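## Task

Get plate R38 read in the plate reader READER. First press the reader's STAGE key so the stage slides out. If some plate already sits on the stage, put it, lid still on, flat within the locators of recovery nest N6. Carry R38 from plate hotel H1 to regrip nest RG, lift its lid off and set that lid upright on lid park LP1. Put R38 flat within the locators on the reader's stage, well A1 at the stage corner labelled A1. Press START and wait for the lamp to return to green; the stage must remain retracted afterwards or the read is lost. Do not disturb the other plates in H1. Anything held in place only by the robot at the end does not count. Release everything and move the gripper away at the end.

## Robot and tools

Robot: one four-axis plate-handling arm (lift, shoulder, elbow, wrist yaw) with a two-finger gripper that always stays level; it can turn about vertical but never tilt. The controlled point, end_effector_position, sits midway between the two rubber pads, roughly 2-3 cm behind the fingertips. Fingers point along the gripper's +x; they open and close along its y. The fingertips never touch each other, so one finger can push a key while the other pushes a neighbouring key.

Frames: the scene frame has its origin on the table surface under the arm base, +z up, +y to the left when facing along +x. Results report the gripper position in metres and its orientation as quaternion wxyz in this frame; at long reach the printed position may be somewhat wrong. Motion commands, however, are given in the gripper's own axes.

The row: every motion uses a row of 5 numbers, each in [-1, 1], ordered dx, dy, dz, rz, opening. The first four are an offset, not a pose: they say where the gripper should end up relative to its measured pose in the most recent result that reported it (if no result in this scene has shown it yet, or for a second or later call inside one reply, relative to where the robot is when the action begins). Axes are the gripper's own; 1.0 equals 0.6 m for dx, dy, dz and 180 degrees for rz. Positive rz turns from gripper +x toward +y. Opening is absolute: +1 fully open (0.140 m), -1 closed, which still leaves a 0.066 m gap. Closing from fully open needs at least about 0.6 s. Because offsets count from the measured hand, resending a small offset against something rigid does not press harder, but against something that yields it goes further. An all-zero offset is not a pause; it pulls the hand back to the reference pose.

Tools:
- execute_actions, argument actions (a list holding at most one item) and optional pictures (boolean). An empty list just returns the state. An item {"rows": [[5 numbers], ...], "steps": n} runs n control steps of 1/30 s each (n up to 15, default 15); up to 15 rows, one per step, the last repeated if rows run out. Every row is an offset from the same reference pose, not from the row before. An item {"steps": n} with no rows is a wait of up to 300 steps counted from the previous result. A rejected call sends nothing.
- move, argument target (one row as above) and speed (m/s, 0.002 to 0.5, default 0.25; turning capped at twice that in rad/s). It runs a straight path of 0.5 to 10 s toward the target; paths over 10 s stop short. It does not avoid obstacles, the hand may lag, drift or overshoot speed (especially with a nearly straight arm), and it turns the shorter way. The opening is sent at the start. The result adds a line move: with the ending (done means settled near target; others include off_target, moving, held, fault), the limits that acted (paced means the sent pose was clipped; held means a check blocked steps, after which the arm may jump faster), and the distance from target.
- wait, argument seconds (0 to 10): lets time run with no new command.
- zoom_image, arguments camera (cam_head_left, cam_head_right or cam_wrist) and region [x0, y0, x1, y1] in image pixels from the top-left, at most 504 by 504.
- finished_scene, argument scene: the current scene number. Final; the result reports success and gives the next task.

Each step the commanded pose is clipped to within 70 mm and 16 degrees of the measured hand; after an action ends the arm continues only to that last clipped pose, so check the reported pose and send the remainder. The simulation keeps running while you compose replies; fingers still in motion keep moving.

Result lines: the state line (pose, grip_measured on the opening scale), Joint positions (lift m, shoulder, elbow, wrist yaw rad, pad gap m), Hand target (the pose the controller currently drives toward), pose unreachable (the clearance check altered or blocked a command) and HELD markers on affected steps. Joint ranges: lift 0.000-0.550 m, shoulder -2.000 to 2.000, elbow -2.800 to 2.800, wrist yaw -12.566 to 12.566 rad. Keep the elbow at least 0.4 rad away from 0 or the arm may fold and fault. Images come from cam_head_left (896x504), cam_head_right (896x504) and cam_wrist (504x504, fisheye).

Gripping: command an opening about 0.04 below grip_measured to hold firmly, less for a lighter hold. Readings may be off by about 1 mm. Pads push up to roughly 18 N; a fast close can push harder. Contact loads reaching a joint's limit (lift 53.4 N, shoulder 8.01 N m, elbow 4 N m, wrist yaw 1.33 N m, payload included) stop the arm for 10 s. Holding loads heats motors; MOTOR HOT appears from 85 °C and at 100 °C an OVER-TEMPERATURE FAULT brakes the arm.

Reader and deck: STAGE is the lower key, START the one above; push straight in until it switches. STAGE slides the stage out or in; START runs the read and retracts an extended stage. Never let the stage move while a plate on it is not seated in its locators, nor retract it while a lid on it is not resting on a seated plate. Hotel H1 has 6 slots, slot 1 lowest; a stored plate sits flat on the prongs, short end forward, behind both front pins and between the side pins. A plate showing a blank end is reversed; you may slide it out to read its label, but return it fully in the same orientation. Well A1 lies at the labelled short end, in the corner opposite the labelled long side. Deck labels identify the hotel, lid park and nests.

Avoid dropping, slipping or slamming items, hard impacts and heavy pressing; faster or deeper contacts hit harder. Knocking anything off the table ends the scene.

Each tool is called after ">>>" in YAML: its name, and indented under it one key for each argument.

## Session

>>> execute_actions:
  actions: []

Scene clock: 0.00 s of 7000.00 s.
end_effector_position=(+0.5381, +0.1280, +0.4617) grip_measured=+0.99 end_effector_quat_wxyz=(+1.000, -0.000, -0.000, +0.019)
Joint positions: [ 0.457 -0.424 -1.013 -4.808  0.139]
Motor temperatures (°C, as the motors report them): [31 28 26 26]
Hand target: +0.538, +0.128, +0.462; +1.000, -0.000, -0.000, +0.019
camera_calibration (this result's frames):
cam_wrist: T_world_to_cam=[[0.0321999, -0.999478, 0.00251812, 0.117952], [-0.60273, -0.0214276, -0.797658, 0.683013], [0.797295, 0.0241667, -0.603105, -0.0580235], [0, 0, 0, 1]] pos_world=[0.454136, 0.133928, 0.509519]

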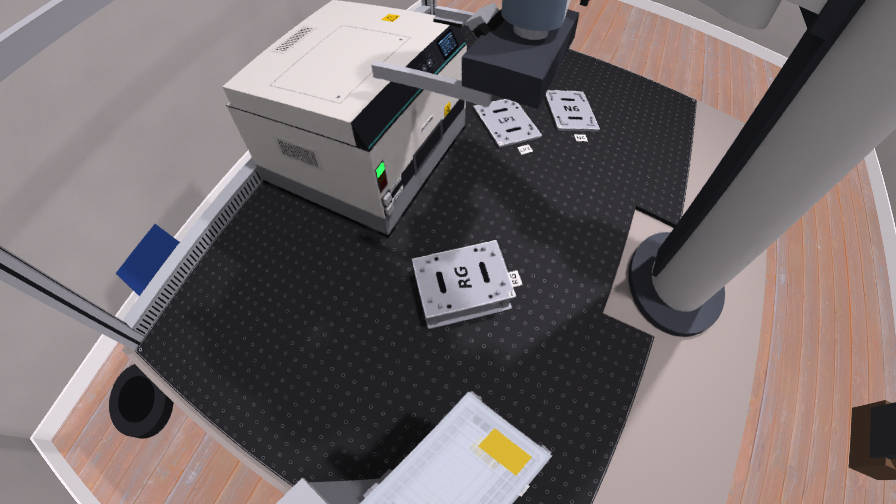

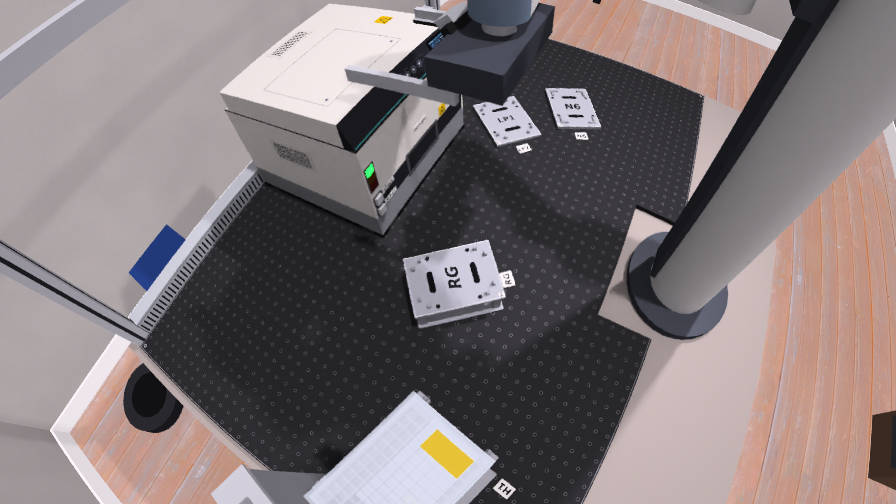

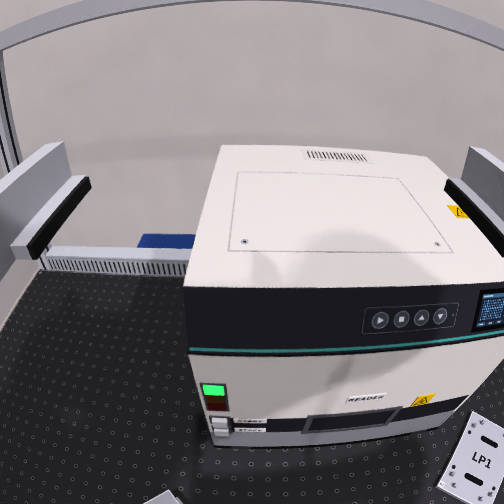

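>>> move:
  target: [0.03,0.012,-0.62,0,-1]

Scene clock: 3.67 s of 7000.00 s.
end_effector_position=(+0.5558, +0.1357, +0.0897) grip_measured=-1.00 end_effector_quat_wxyz=(+1.000, -0.000, -0.000, +0.019)
Joint positions: [ 0.085 -0.399 -1.1   -4.746  0.066]
Motor temperatures (°C, as the motors report them): [31 28 26 26]
Hand target: +0.556, +0.136, +0.090; +1.000, -0.000, -0.000, +0.019
Off the commanded pose: 0.000 m, 0 deg.
move: done
camera_calibration (this result's frames):
cam_wrist: T_world_to_cam=[[0.0318727, -0.999489, 0.00251812, 0.126269], [-0.602737, -0.0212303, -0.797658, 0.397073], [0.797303, 0.0239057, -0.603105, -0.296672], [0, 0, 0, 1]] pos_world=[0.471844, 0.141727, 0.137485]

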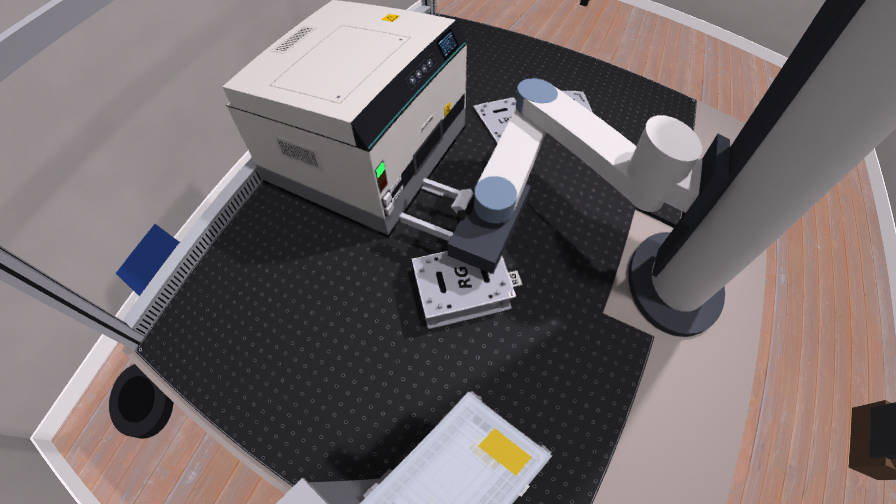

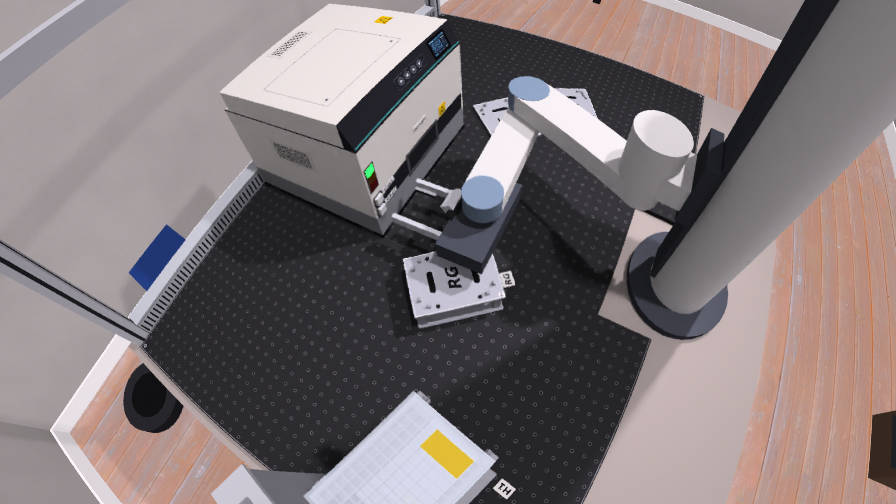

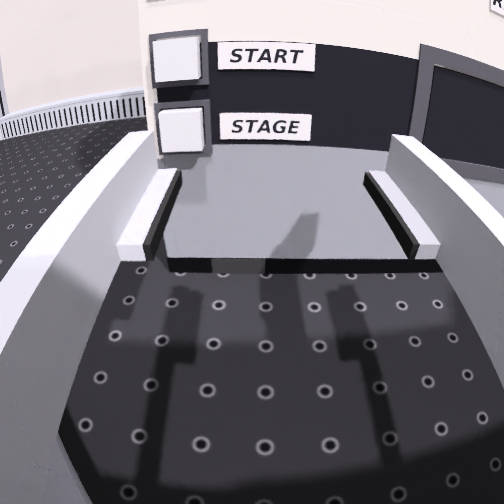

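>>> move:
  target: [0.033,0.145,0.002,0,-1]
  speed: 0.06

Scene clock: 8.33 s of 7000.00 s.
end_effector_position=(+0.5724, +0.2235, +0.0908) grip_measured=-1.00 end_effector_quat_wxyz=(+1.000, -0.000, -0.000, +0.019)
Joint positions: [ 0.086 -0.074 -1.406 -4.766  0.066]
Motor temperatures (°C, as the motors report them): [31 28 26 26]
Hand target: +0.572, +0.223, +0.091; +1.000, -0.000, -0.000, +0.019
Off the commanded pose: 0.000 m, 0 deg.
move: done
camera_calibration (this result's frames):
cam_wrist: T_world_to_cam=[[0.0320427, -0.999483, 0.00251812, 0.213329], [-0.602733, -0.0213328, -0.797658, 0.409855], [0.797299, 0.0240414, -0.603105, -0.311274], [0, 0, 0, 1]] pos_world=[0.488376, 0.229445, 0.138656]

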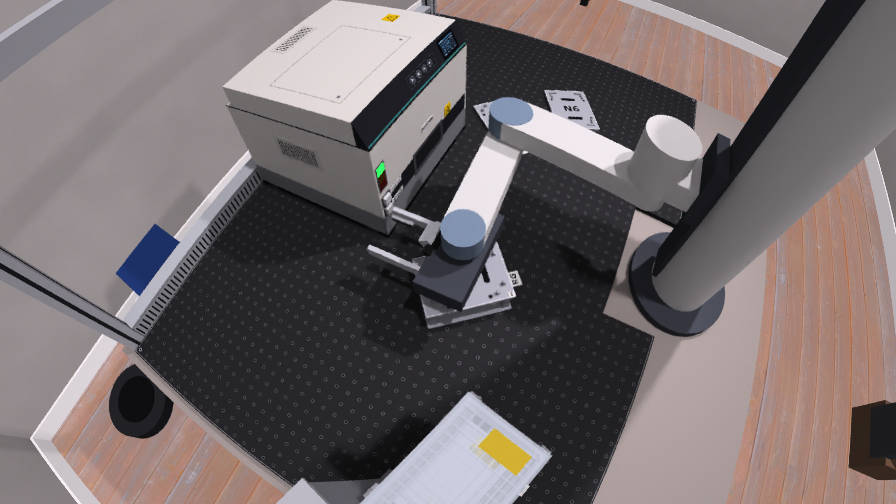

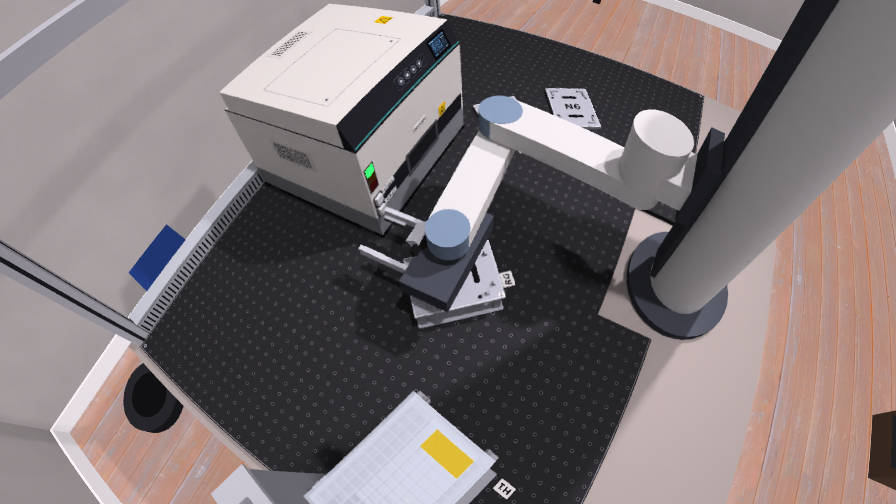

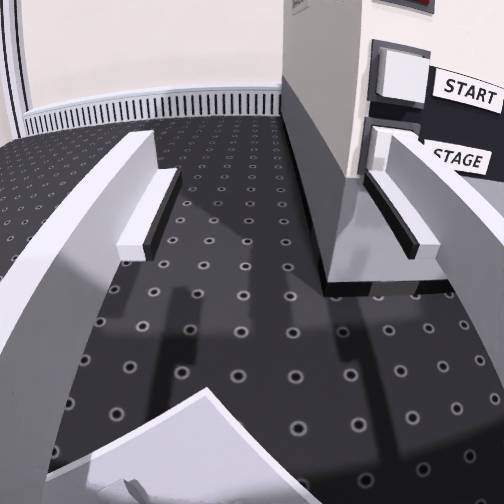

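>>> move:
  target: [0.013,0,0,0,-1]
  speed: 0.008

Scene clock: 12.03 s of 7000.00 s.
end_effector_position=(+0.5800, +0.2238, +0.0908) grip_measured=-1.00 end_effector_quat_wxyz=(+1.000, -0.000, -0.000, +0.019)
Joint positions: [ 0.086 -0.075 -1.437 -4.734  0.066]
Motor temperatures (°C, as the motors report them): [31 28 26 26]
Hand target: +0.580, +0.224, +0.091; +1.000, -0.000, -0.000, +0.019
Off the commanded pose: 0.000 m, 0 deg.
move: done
camera_calibration (this result's frames):
cam_wrist: T_world_to_cam=[[0.0321256, -0.999481, 0.00251812, 0.213379], [-0.602731, -0.0213828, -0.797658, 0.414471], [0.797297, 0.0241075, -0.603105, -0.317378], [0, 0, 0, 1]] pos_world=[0.496005, 0.229782, 0.138656]

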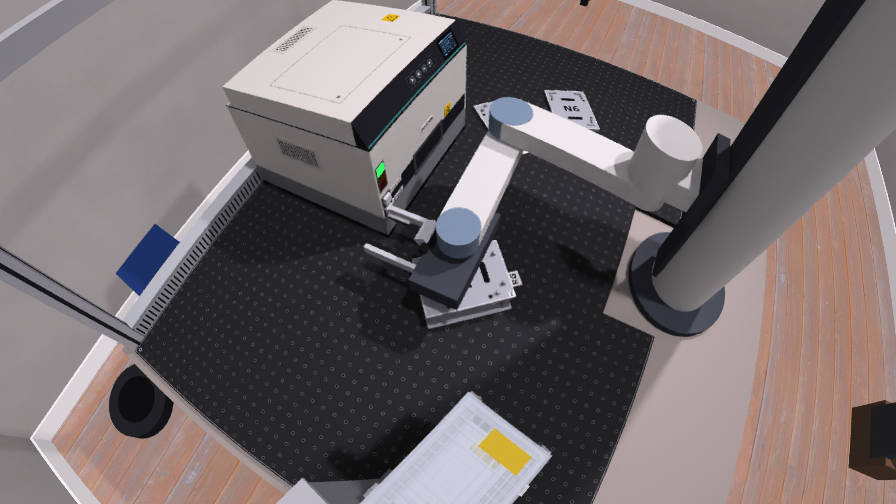

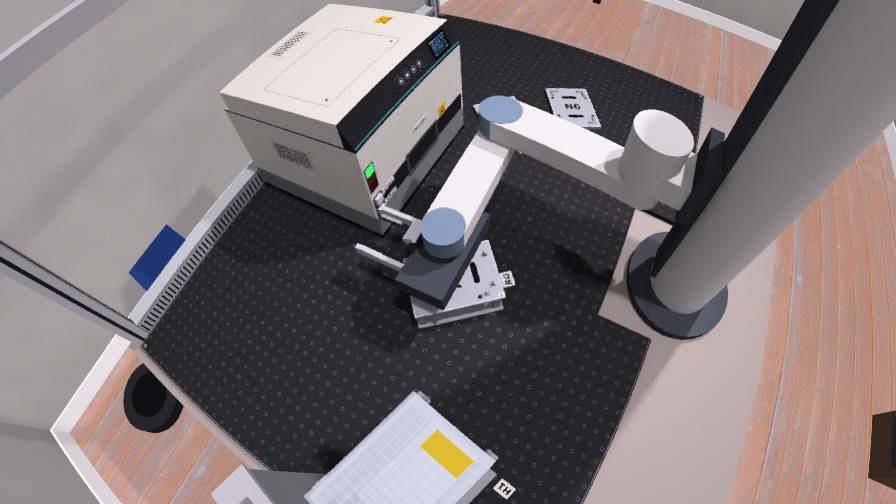

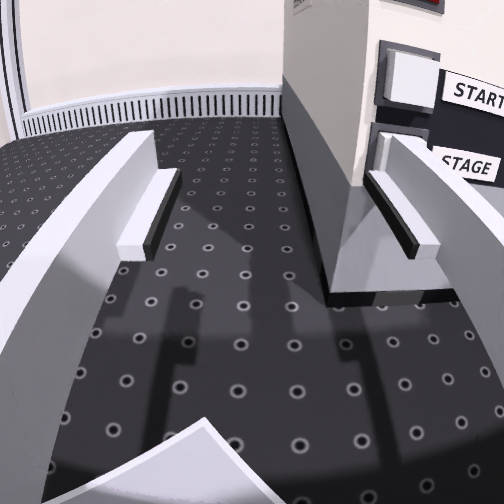

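>>> move:
  target: [0.004,0,0,0,-1]
  speed: 0.005

>>> move:
  target: [-0.03,0,0,0,-1]
  speed: 0.05

Scene clock: 18.50 s of 7000.00 s.
end_effector_position=(+0.5820, +0.2239, +0.0908) grip_measured=-1.00 end_effector_quat_wxyz=(+1.000, -0.000, -0.000, +0.019)
Joint positions: [ 0.086 -0.075 -1.445 -4.726  0.066]
Motor temperatures (°C, as the motors report them): [31 28 26 26]
Hand target: +0.582, +0.224, +0.091; +1.000, -0.000, -0.000, +0.019
Off the commanded pose: 0.000 m, 0 deg.
After step 90, 2.77 s passed at rest.
move: done
camera_calibration (this result's frames):
cam_wrist: T_world_to_cam=[[0.0315186, -0.9995, 0.00251812, 0.213723], [-0.602744, -0.0210168, -0.797658, 0.41562], [0.797312, 0.0236233, -0.603105, -0.318896], [0, 0, 0, 1]] pos_world=[0.498035, 0.229884, 0.138656]

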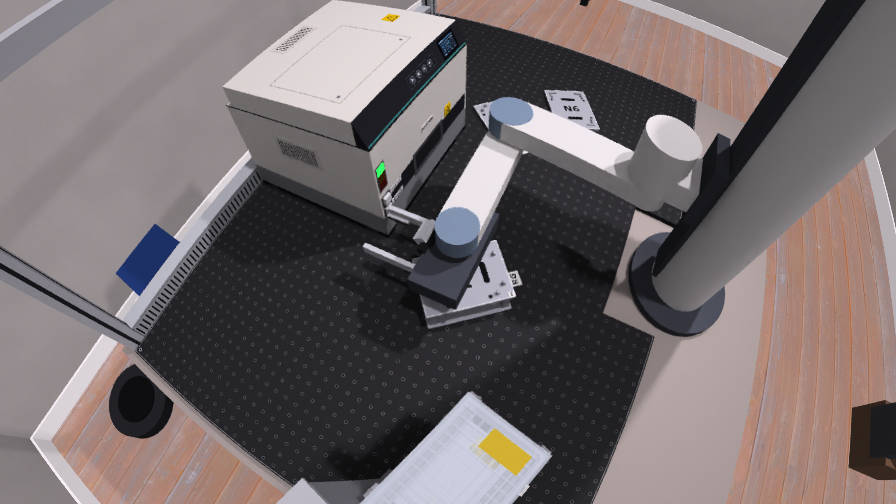

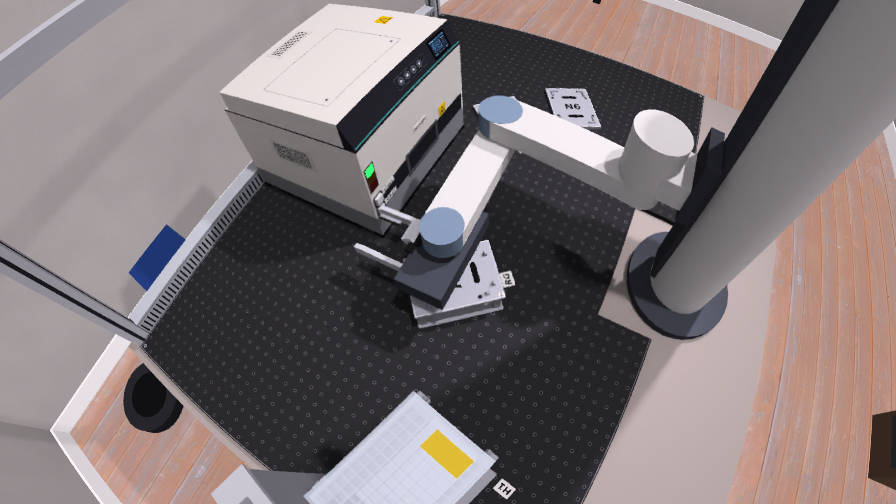

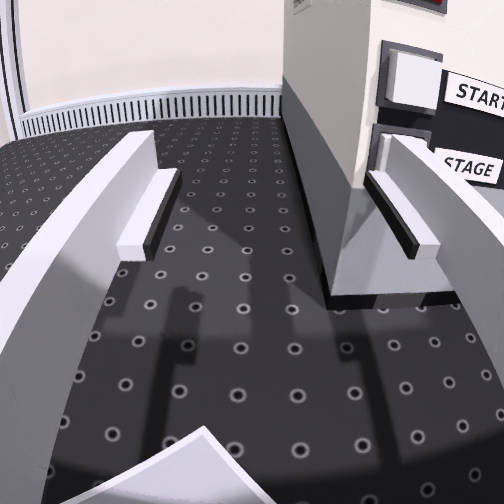

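Scene clock: 19.20 s of 7000.00 s.
end_effector_position=(+0.5640, +0.2233, +0.0908) grip_measured=-1.00 end_effector_quat_wxyz=(+1.000, -0.000, -0.000, +0.019)
Joint positions: [ 0.086 -0.072 -1.373 -4.801  0.066]
Motor temperatures (°C, as the motors report them): [31 28 26 26]
Hand target: +0.564, +0.223, +0.091; +1.000, -0.000, -0.000, +0.019
Off the commanded pose: 0.000 m, 0 deg.
move: done
camera_calibration (this result's frames):
cam_wrist: T_world_to_cam=[[0.0319904, -0.999485, 0.00251812, 0.213418], [-0.602734, -0.0213013, -0.797658, 0.404801], [0.7973, 0.0239996, -0.603105, -0.304588], [0, 0, 0, 1]] pos_world=[0.480008, 0.229241, 0.138656]

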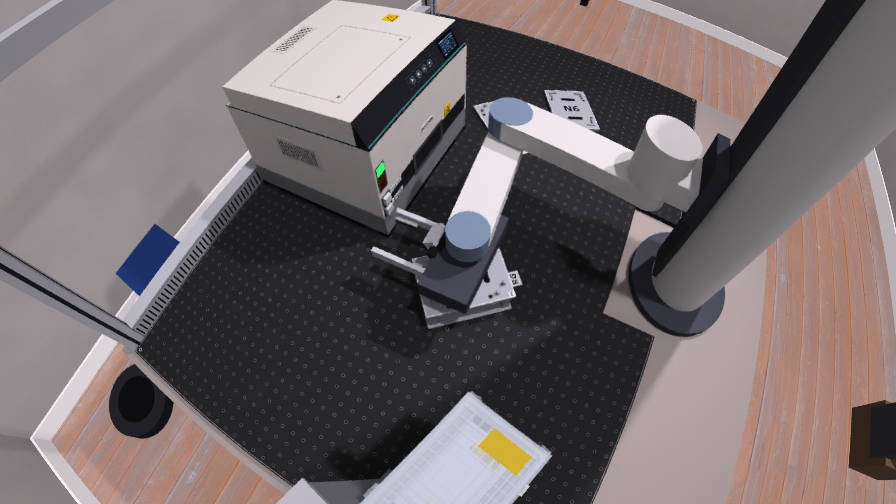

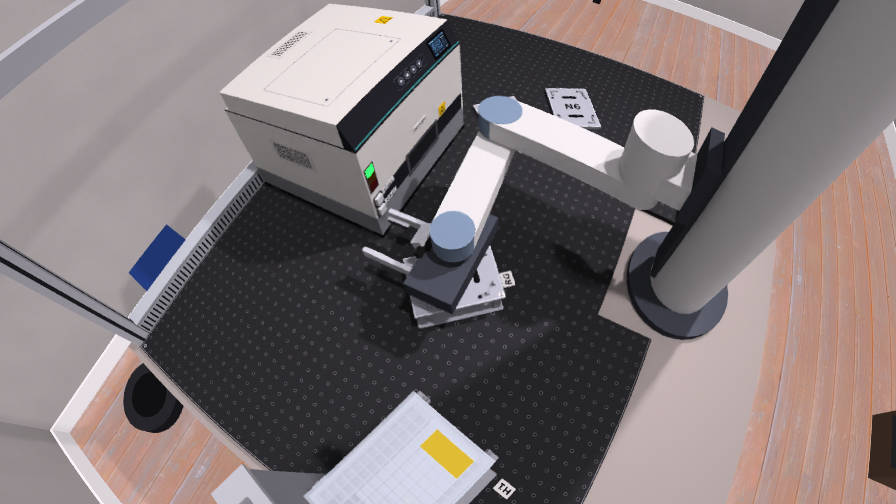

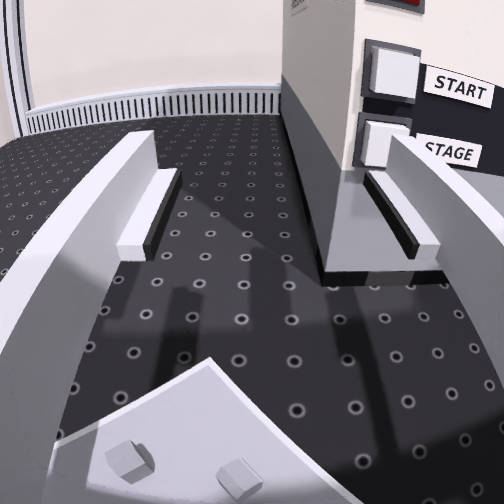

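>>> execute_actions:
  actions: []

Scene clock: 20.60 s of 7000.00 s.
end_effector_position=(+0.5640, +0.2233, +0.0908) grip_measured=-1.00 end_effector_quat_wxyz=(+1.000, -0.000, -0.000, +0.019)
Joint positions: [ 0.086 -0.072 -1.373 -4.801  0.066]
Motor temperatures (°C, as the motors report them): [31 28 26 26]
Hand target: +0.564, +0.223, +0.091; +1.000, -0.000, -0.000, +0.019
Off the commanded pose: 0.000 m, 0 deg.
Steps of this call (steps 1 to 42: nothing new was sent). Readings (end_effector_position):
1: (+0.5640, +0.2233, +0.0908)
2: (+0.5640, +0.2233, +0.0908)
4: (+0.5640, +0.2233, +0.0908)
8: (+0.5640, +0.2233, +0.0908)
42: the state above
camera_calibration (this result's frames):
cam_wrist: T_world_to_cam=[[0.0319904, -0.999485, 0.00251812, 0.213418], [-0.602734, -0.0213013, -0.797658, 0.404801], [0.7973, 0.0239996, -0.603105, -0.304588], [0, 0, 0, 1]] pos_world=[0.480008, 0.229241, 0.138656]

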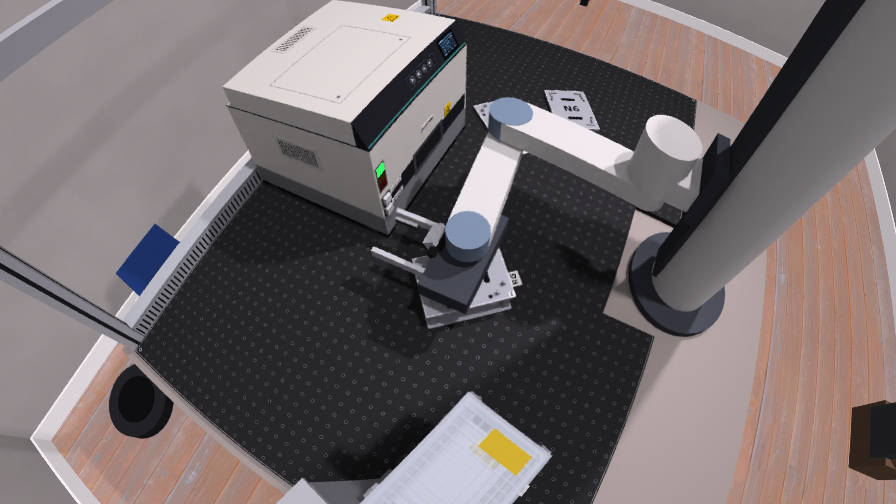

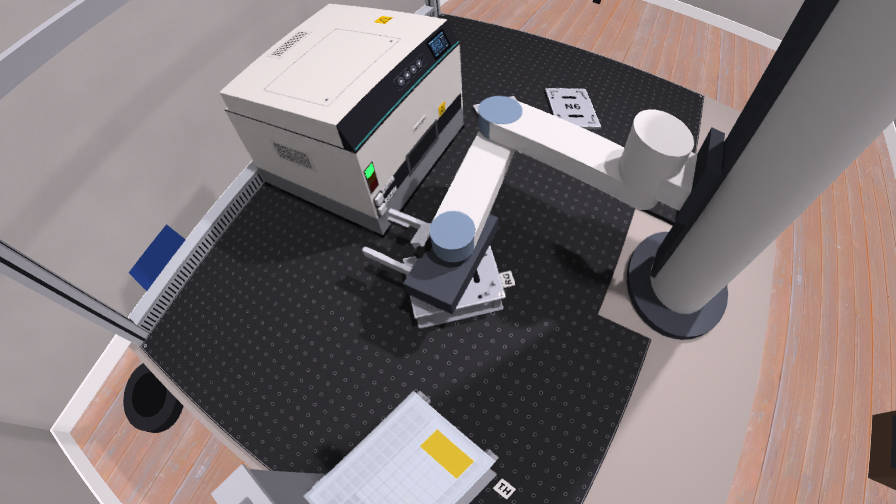

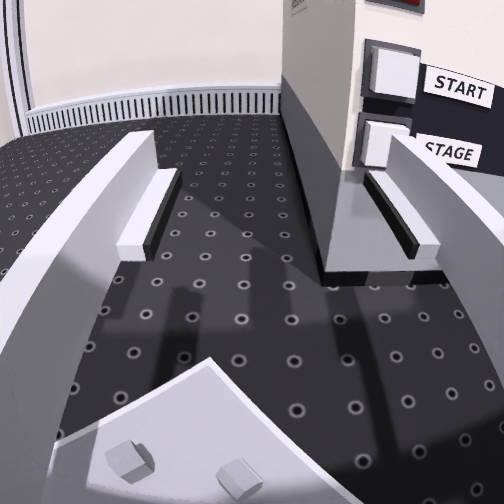

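>>> move:
  target: [0.0335,0,0,0,-1]
  speed: 0.01

>>> move:
  target: [-0.03,0,0,0,-1]
  speed: 0.05

Scene clock: 30.20 s of 7000.00 s.
end_effector_position=(+0.5836, +0.2240, +0.0908) grip_measured=-1.00 end_effector_quat_wxyz=(+1.000, -0.000, -0.000, +0.018)
Joint positions: [ 0.086 -0.075 -1.452 -4.719  0.066]
Motor temperatures (°C, as the motors report them): [31 28 26 26]
Hand target: +0.584, +0.224, +0.091; +1.000, -0.000, -0.000, +0.019
Off the commanded pose: 0.001 m, 0 deg.
After step 90, 4.37 s passed at rest.
move: done
camera_calibration (this result's frames):
cam_wrist: T_world_to_cam=[[0.0313363, -0.999506, 0.00251812, 0.213911], [-0.602748, -0.0209068, -0.797658, 0.416538], [0.797316, 0.0234778, -0.603105, -0.320109], [0, 0, 0, 1]] pos_world=[0.499593, 0.230029, 0.138656]

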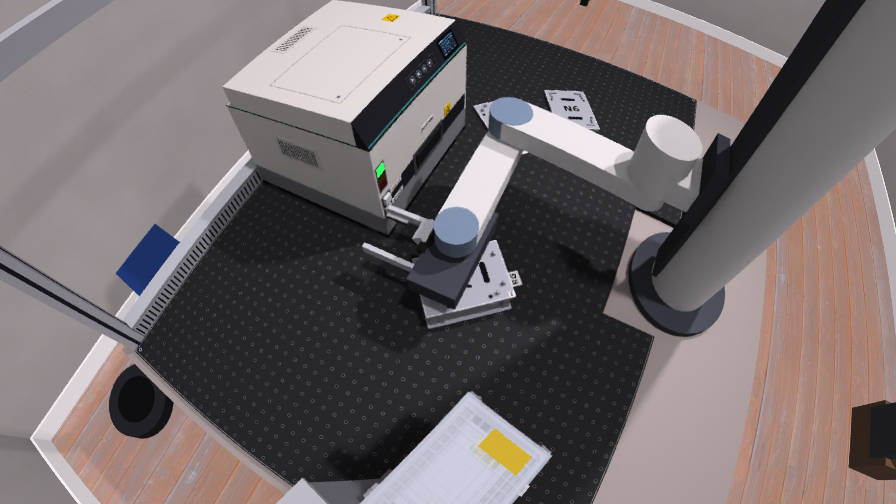

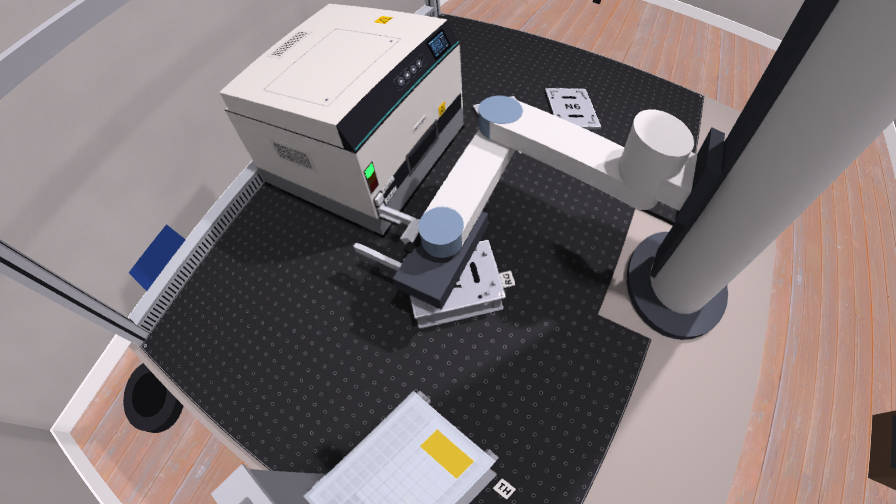

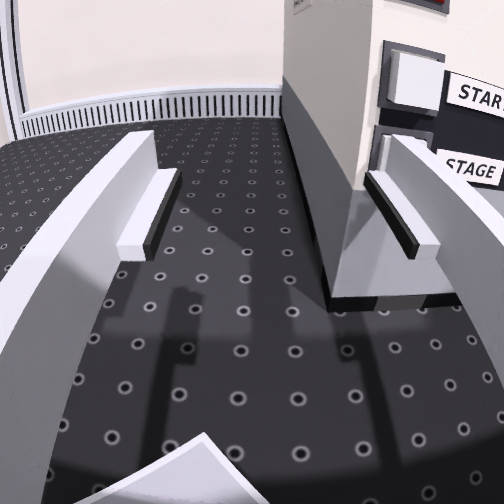

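Scene clock: 30.90 s of 7000.00 s.
end_effector_position=(+0.5656, +0.2234, +0.0908) grip_measured=-1.00 end_effector_quat_wxyz=(+1.000, -0.000, -0.000, +0.019)
Joint positions: [ 0.086 -0.072 -1.379 -4.795  0.066]
Motor temperatures (°C, as the motors report them): [31 28 26 26]
Hand target: +0.566, +0.223, +0.091; +1.000, -0.000, -0.000, +0.018
Off the commanded pose: 0.000 m, 0 deg.
move: done
camera_calibration (this result's frames):
cam_wrist: T_world_to_cam=[[0.0318078, -0.999491, 0.00251812, 0.213606], [-0.602738, -0.0211912, -0.797658, 0.405719], [0.797305, 0.023854, -0.603105, -0.305801], [0, 0, 0, 1]] pos_world=[0.481565, 0.229389, 0.138656]

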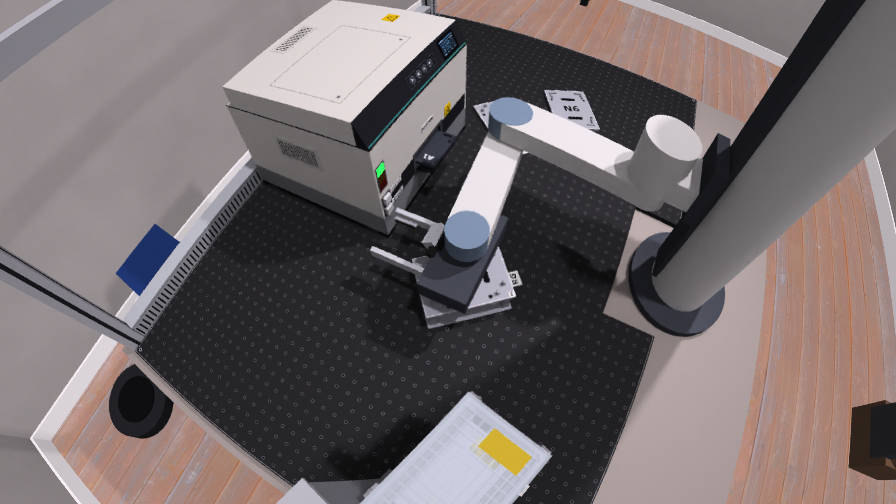

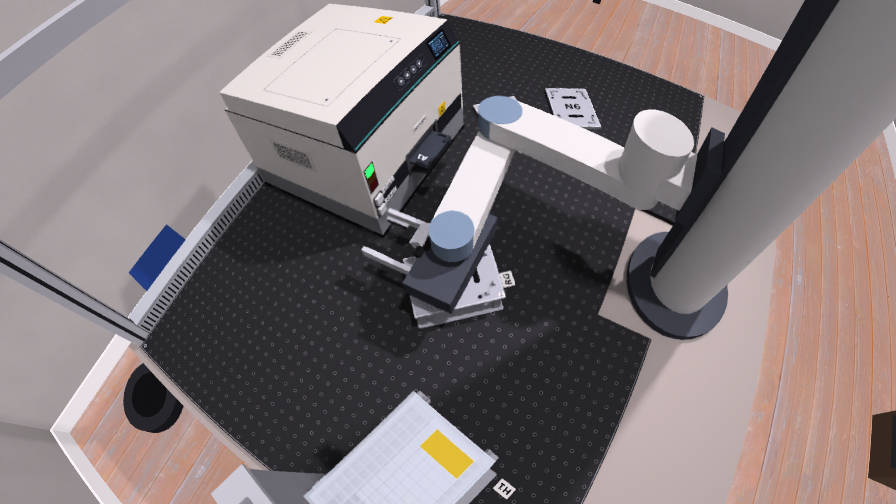

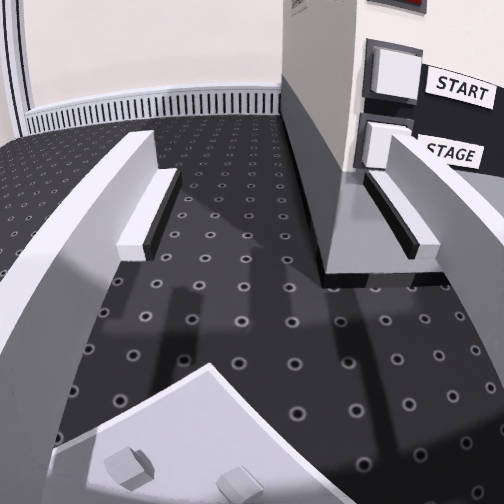

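>>> execute_actions:
  actions: []

Scene clock: 42.33 s of 7000.00 s.
end_effector_position=(+0.5656, +0.2234, +0.0908) grip_measured=-1.00 end_effector_quat_wxyz=(+1.000, -0.000, -0.000, +0.019)
Joint positions: [ 0.086 -0.072 -1.379 -4.795  0.066]
Motor temperatures (°C, as the motors report them): [31 28 26 26]
Hand target: +0.566, +0.223, +0.091; +1.000, -0.000, -0.000, +0.018
Off the commanded pose: 0.000 m, 0 deg.
Steps of this call (steps 1 to 120: nothing new was sent; then 7.43 s passed at rest). Readings (end_effector_position):
1: (+0.5656, +0.2234, +0.0908)
2: (+0.5656, +0.2234, +0.0908)
4: (+0.5656, +0.2234, +0.0908)
8: (+0.5656, +0.2234, +0.0908)
120: the state above
camera_calibration (this result's frames):
cam_wrist: T_world_to_cam=[[0.0318073, -0.999491, 0.00251812, 0.213606], [-0.602738, -0.0211909, -0.797658, 0.405719], [0.797305, 0.0238536, -0.603105, -0.305801], [0, 0, 0, 1]] pos_world=[0.481565, 0.229389, 0.138656]

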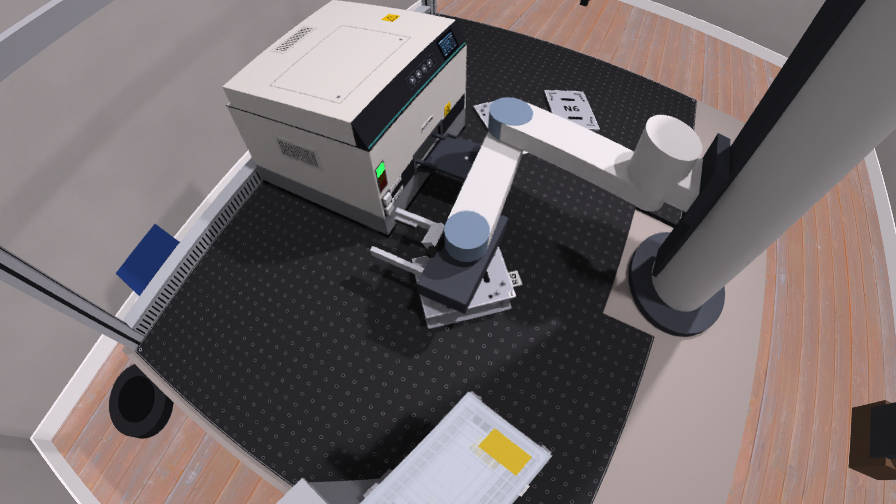

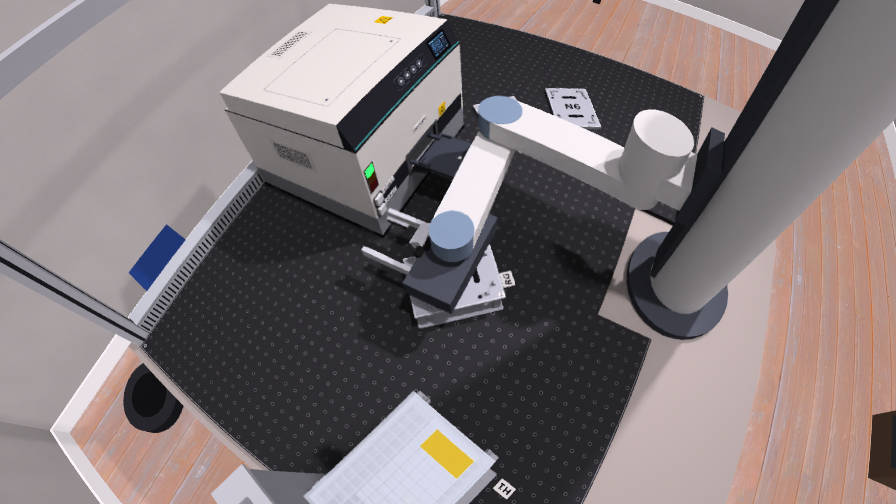

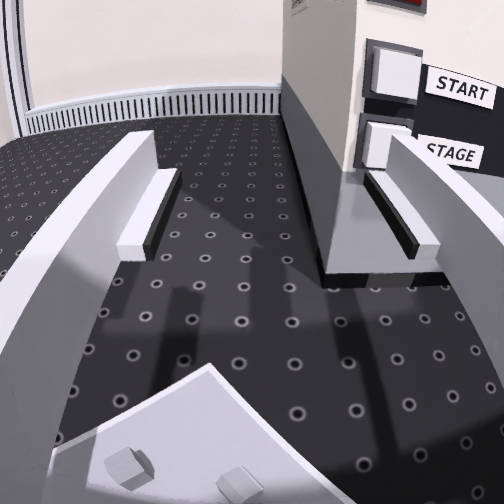

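>>> move:
  target: [-0.05,0,0.3,0,0.2]

>>> move:
  target: [-0.52,0.2,0,0.4,0.2]

Scene clock: 45.70 s of 7000.00 s.
end_effector_position=(+0.5356, +0.2224, +0.2709) grip_measured=+0.20 end_effector_quat_wxyz=(+1.000, -0.000, -0.000, +0.019)
Joint positions: [ 0.266 -0.056 -1.267 -4.923  0.11 ]
Motor temperatures (°C, as the motors report them): [31 28 26 26]
Hand target: +0.536, +0.222, +0.271; +1.000, -0.000, -0.000, +0.019
Off the commanded pose: 0.000 m, 0 deg.
move: done
camera_calibration (this result's frames):
cam_wrist: T_world_to_cam=[[0.0321649, -0.999479, 0.00251812, 0.212878], [-0.602731, -0.0214065, -0.797658, 0.531272], [0.797296, 0.0241388, -0.603105, -0.173349], [0, 0, 0, 1]] pos_world=[0.451577, 0.228324, 0.31869]

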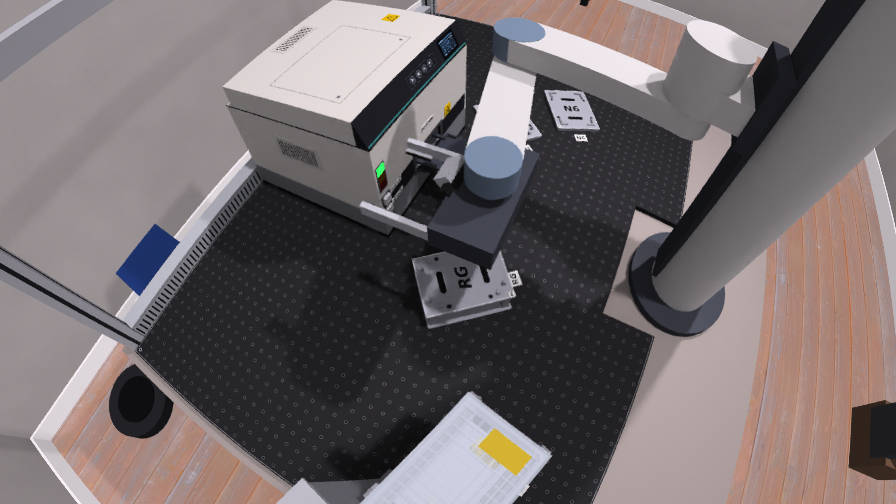

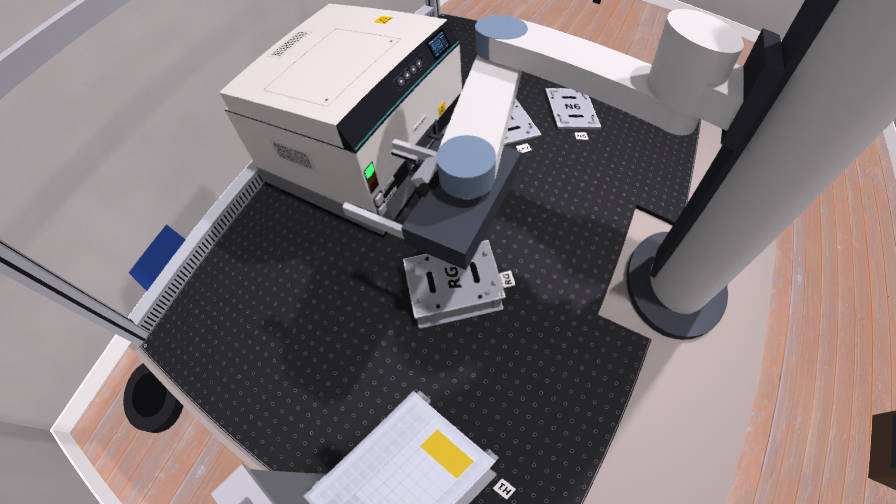

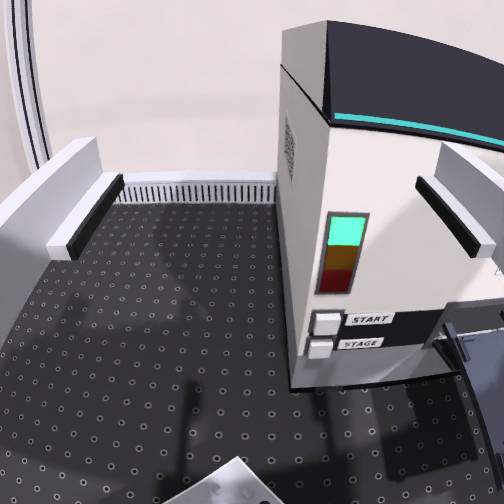

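Scene clock: 48.57 s of 7000.00 s.
end_effector_position=(+0.2192, +0.3306, +0.2709) grip_measured=+0.20 end_effector_quat_wxyz=(+0.798, -0.000, -0.000, +0.603)
Joint positions: [ 0.266  0.539 -0.758 -4.769  0.11 ]
Motor temperatures (°C, as the motors report them): [31 28 26 26]
Hand target: +0.219, +0.331, +0.271; +0.798, -0.000, -0.000, +0.603
Off the commanded pose: 0.000 m, 0 deg.
move: done
camera_calibration (this result's frames):
cam_wrist: T_world_to_cam=[[0.960596, -0.277939, 0.00251812, -0.110835], [-0.165698, -0.579902, -0.797658, 0.431765], [0.22316, 0.765809, -0.603105, -0.0430962], [0, 0, 0, 1]] pos_world=[0.187627, 0.25258, 0.318688]

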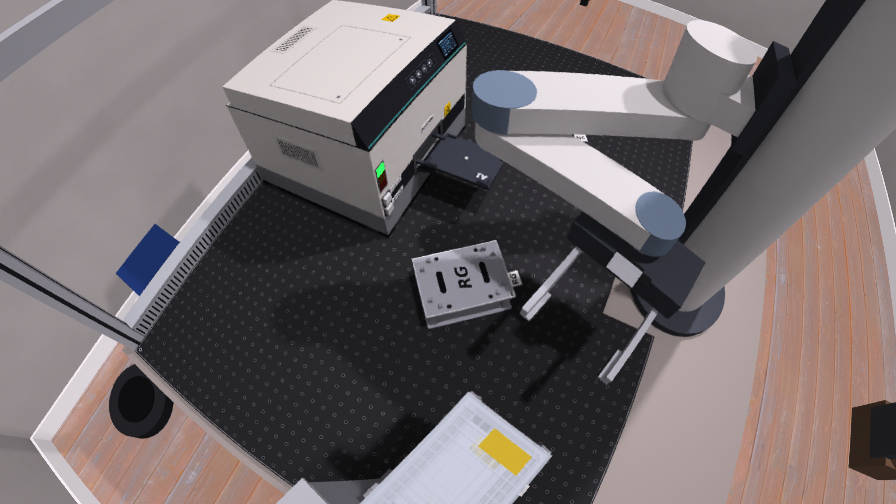

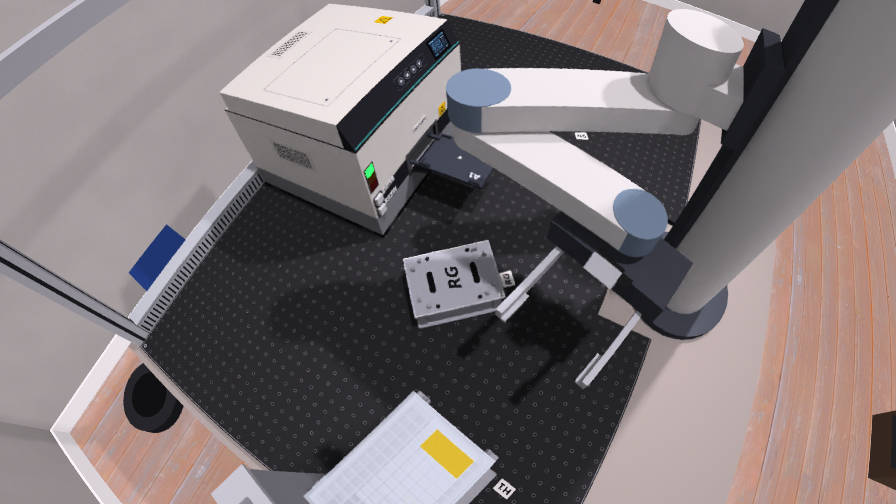

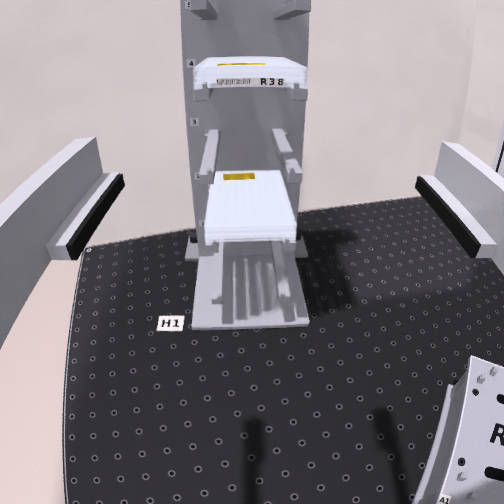

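>>> move:
  target: [0.2,0.015,0.02,0,0.2]

Scene clock: 53.47 s of 7000.00 s.
end_effector_position=(+0.2434, +0.4486, +0.2829) grip_measured=+0.20 end_effector_quat_wxyz=(+0.798, -0.000, -0.000, +0.603)
Joint positions: [ 0.278  0.653 -1.295 -4.347  0.11 ]
Motor temperatures (°C, as the motors report them): [31 28 26 26]
Hand target: +0.243, +0.449, +0.283; +0.798, -0.000, -0.000, +0.603
Off the commanded pose: 0.000 m, 0 deg.
After step 90, 1.00 s passed at rest.
move: done
camera_calibration (this result's frames):
cam_wrist: T_world_to_cam=[[0.960458, -0.278415, 0.00251812, -0.101108], [-0.165985, -0.57982, -0.797658, 0.51378], [0.22354, 0.765698, -0.603105, -0.131613], [0, 0, 0, 1]] pos_world=[0.21181, 0.370525, 0.330698]

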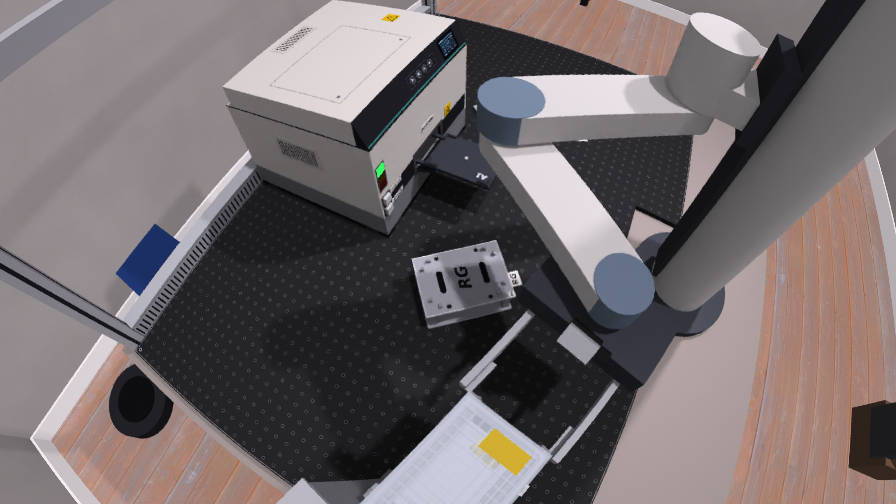

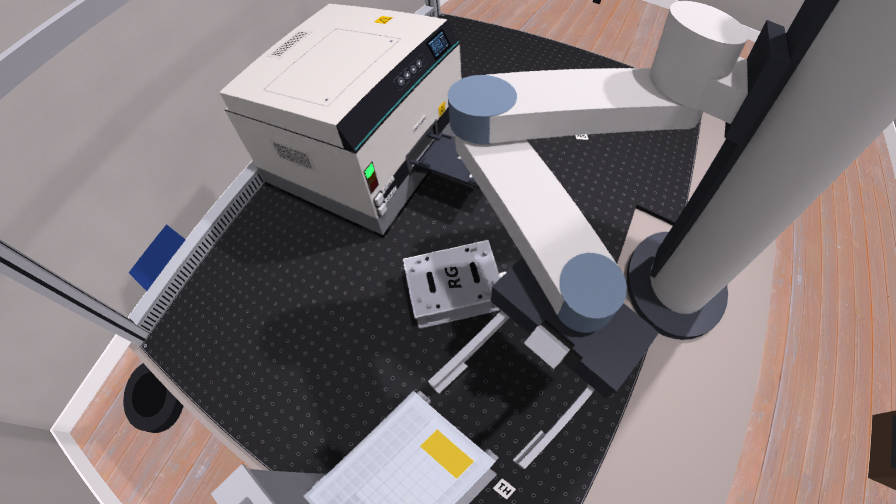

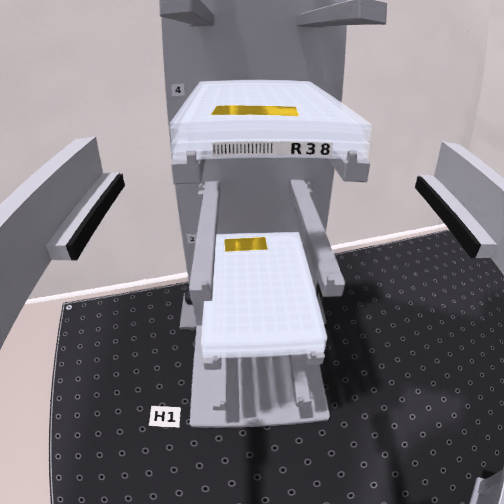

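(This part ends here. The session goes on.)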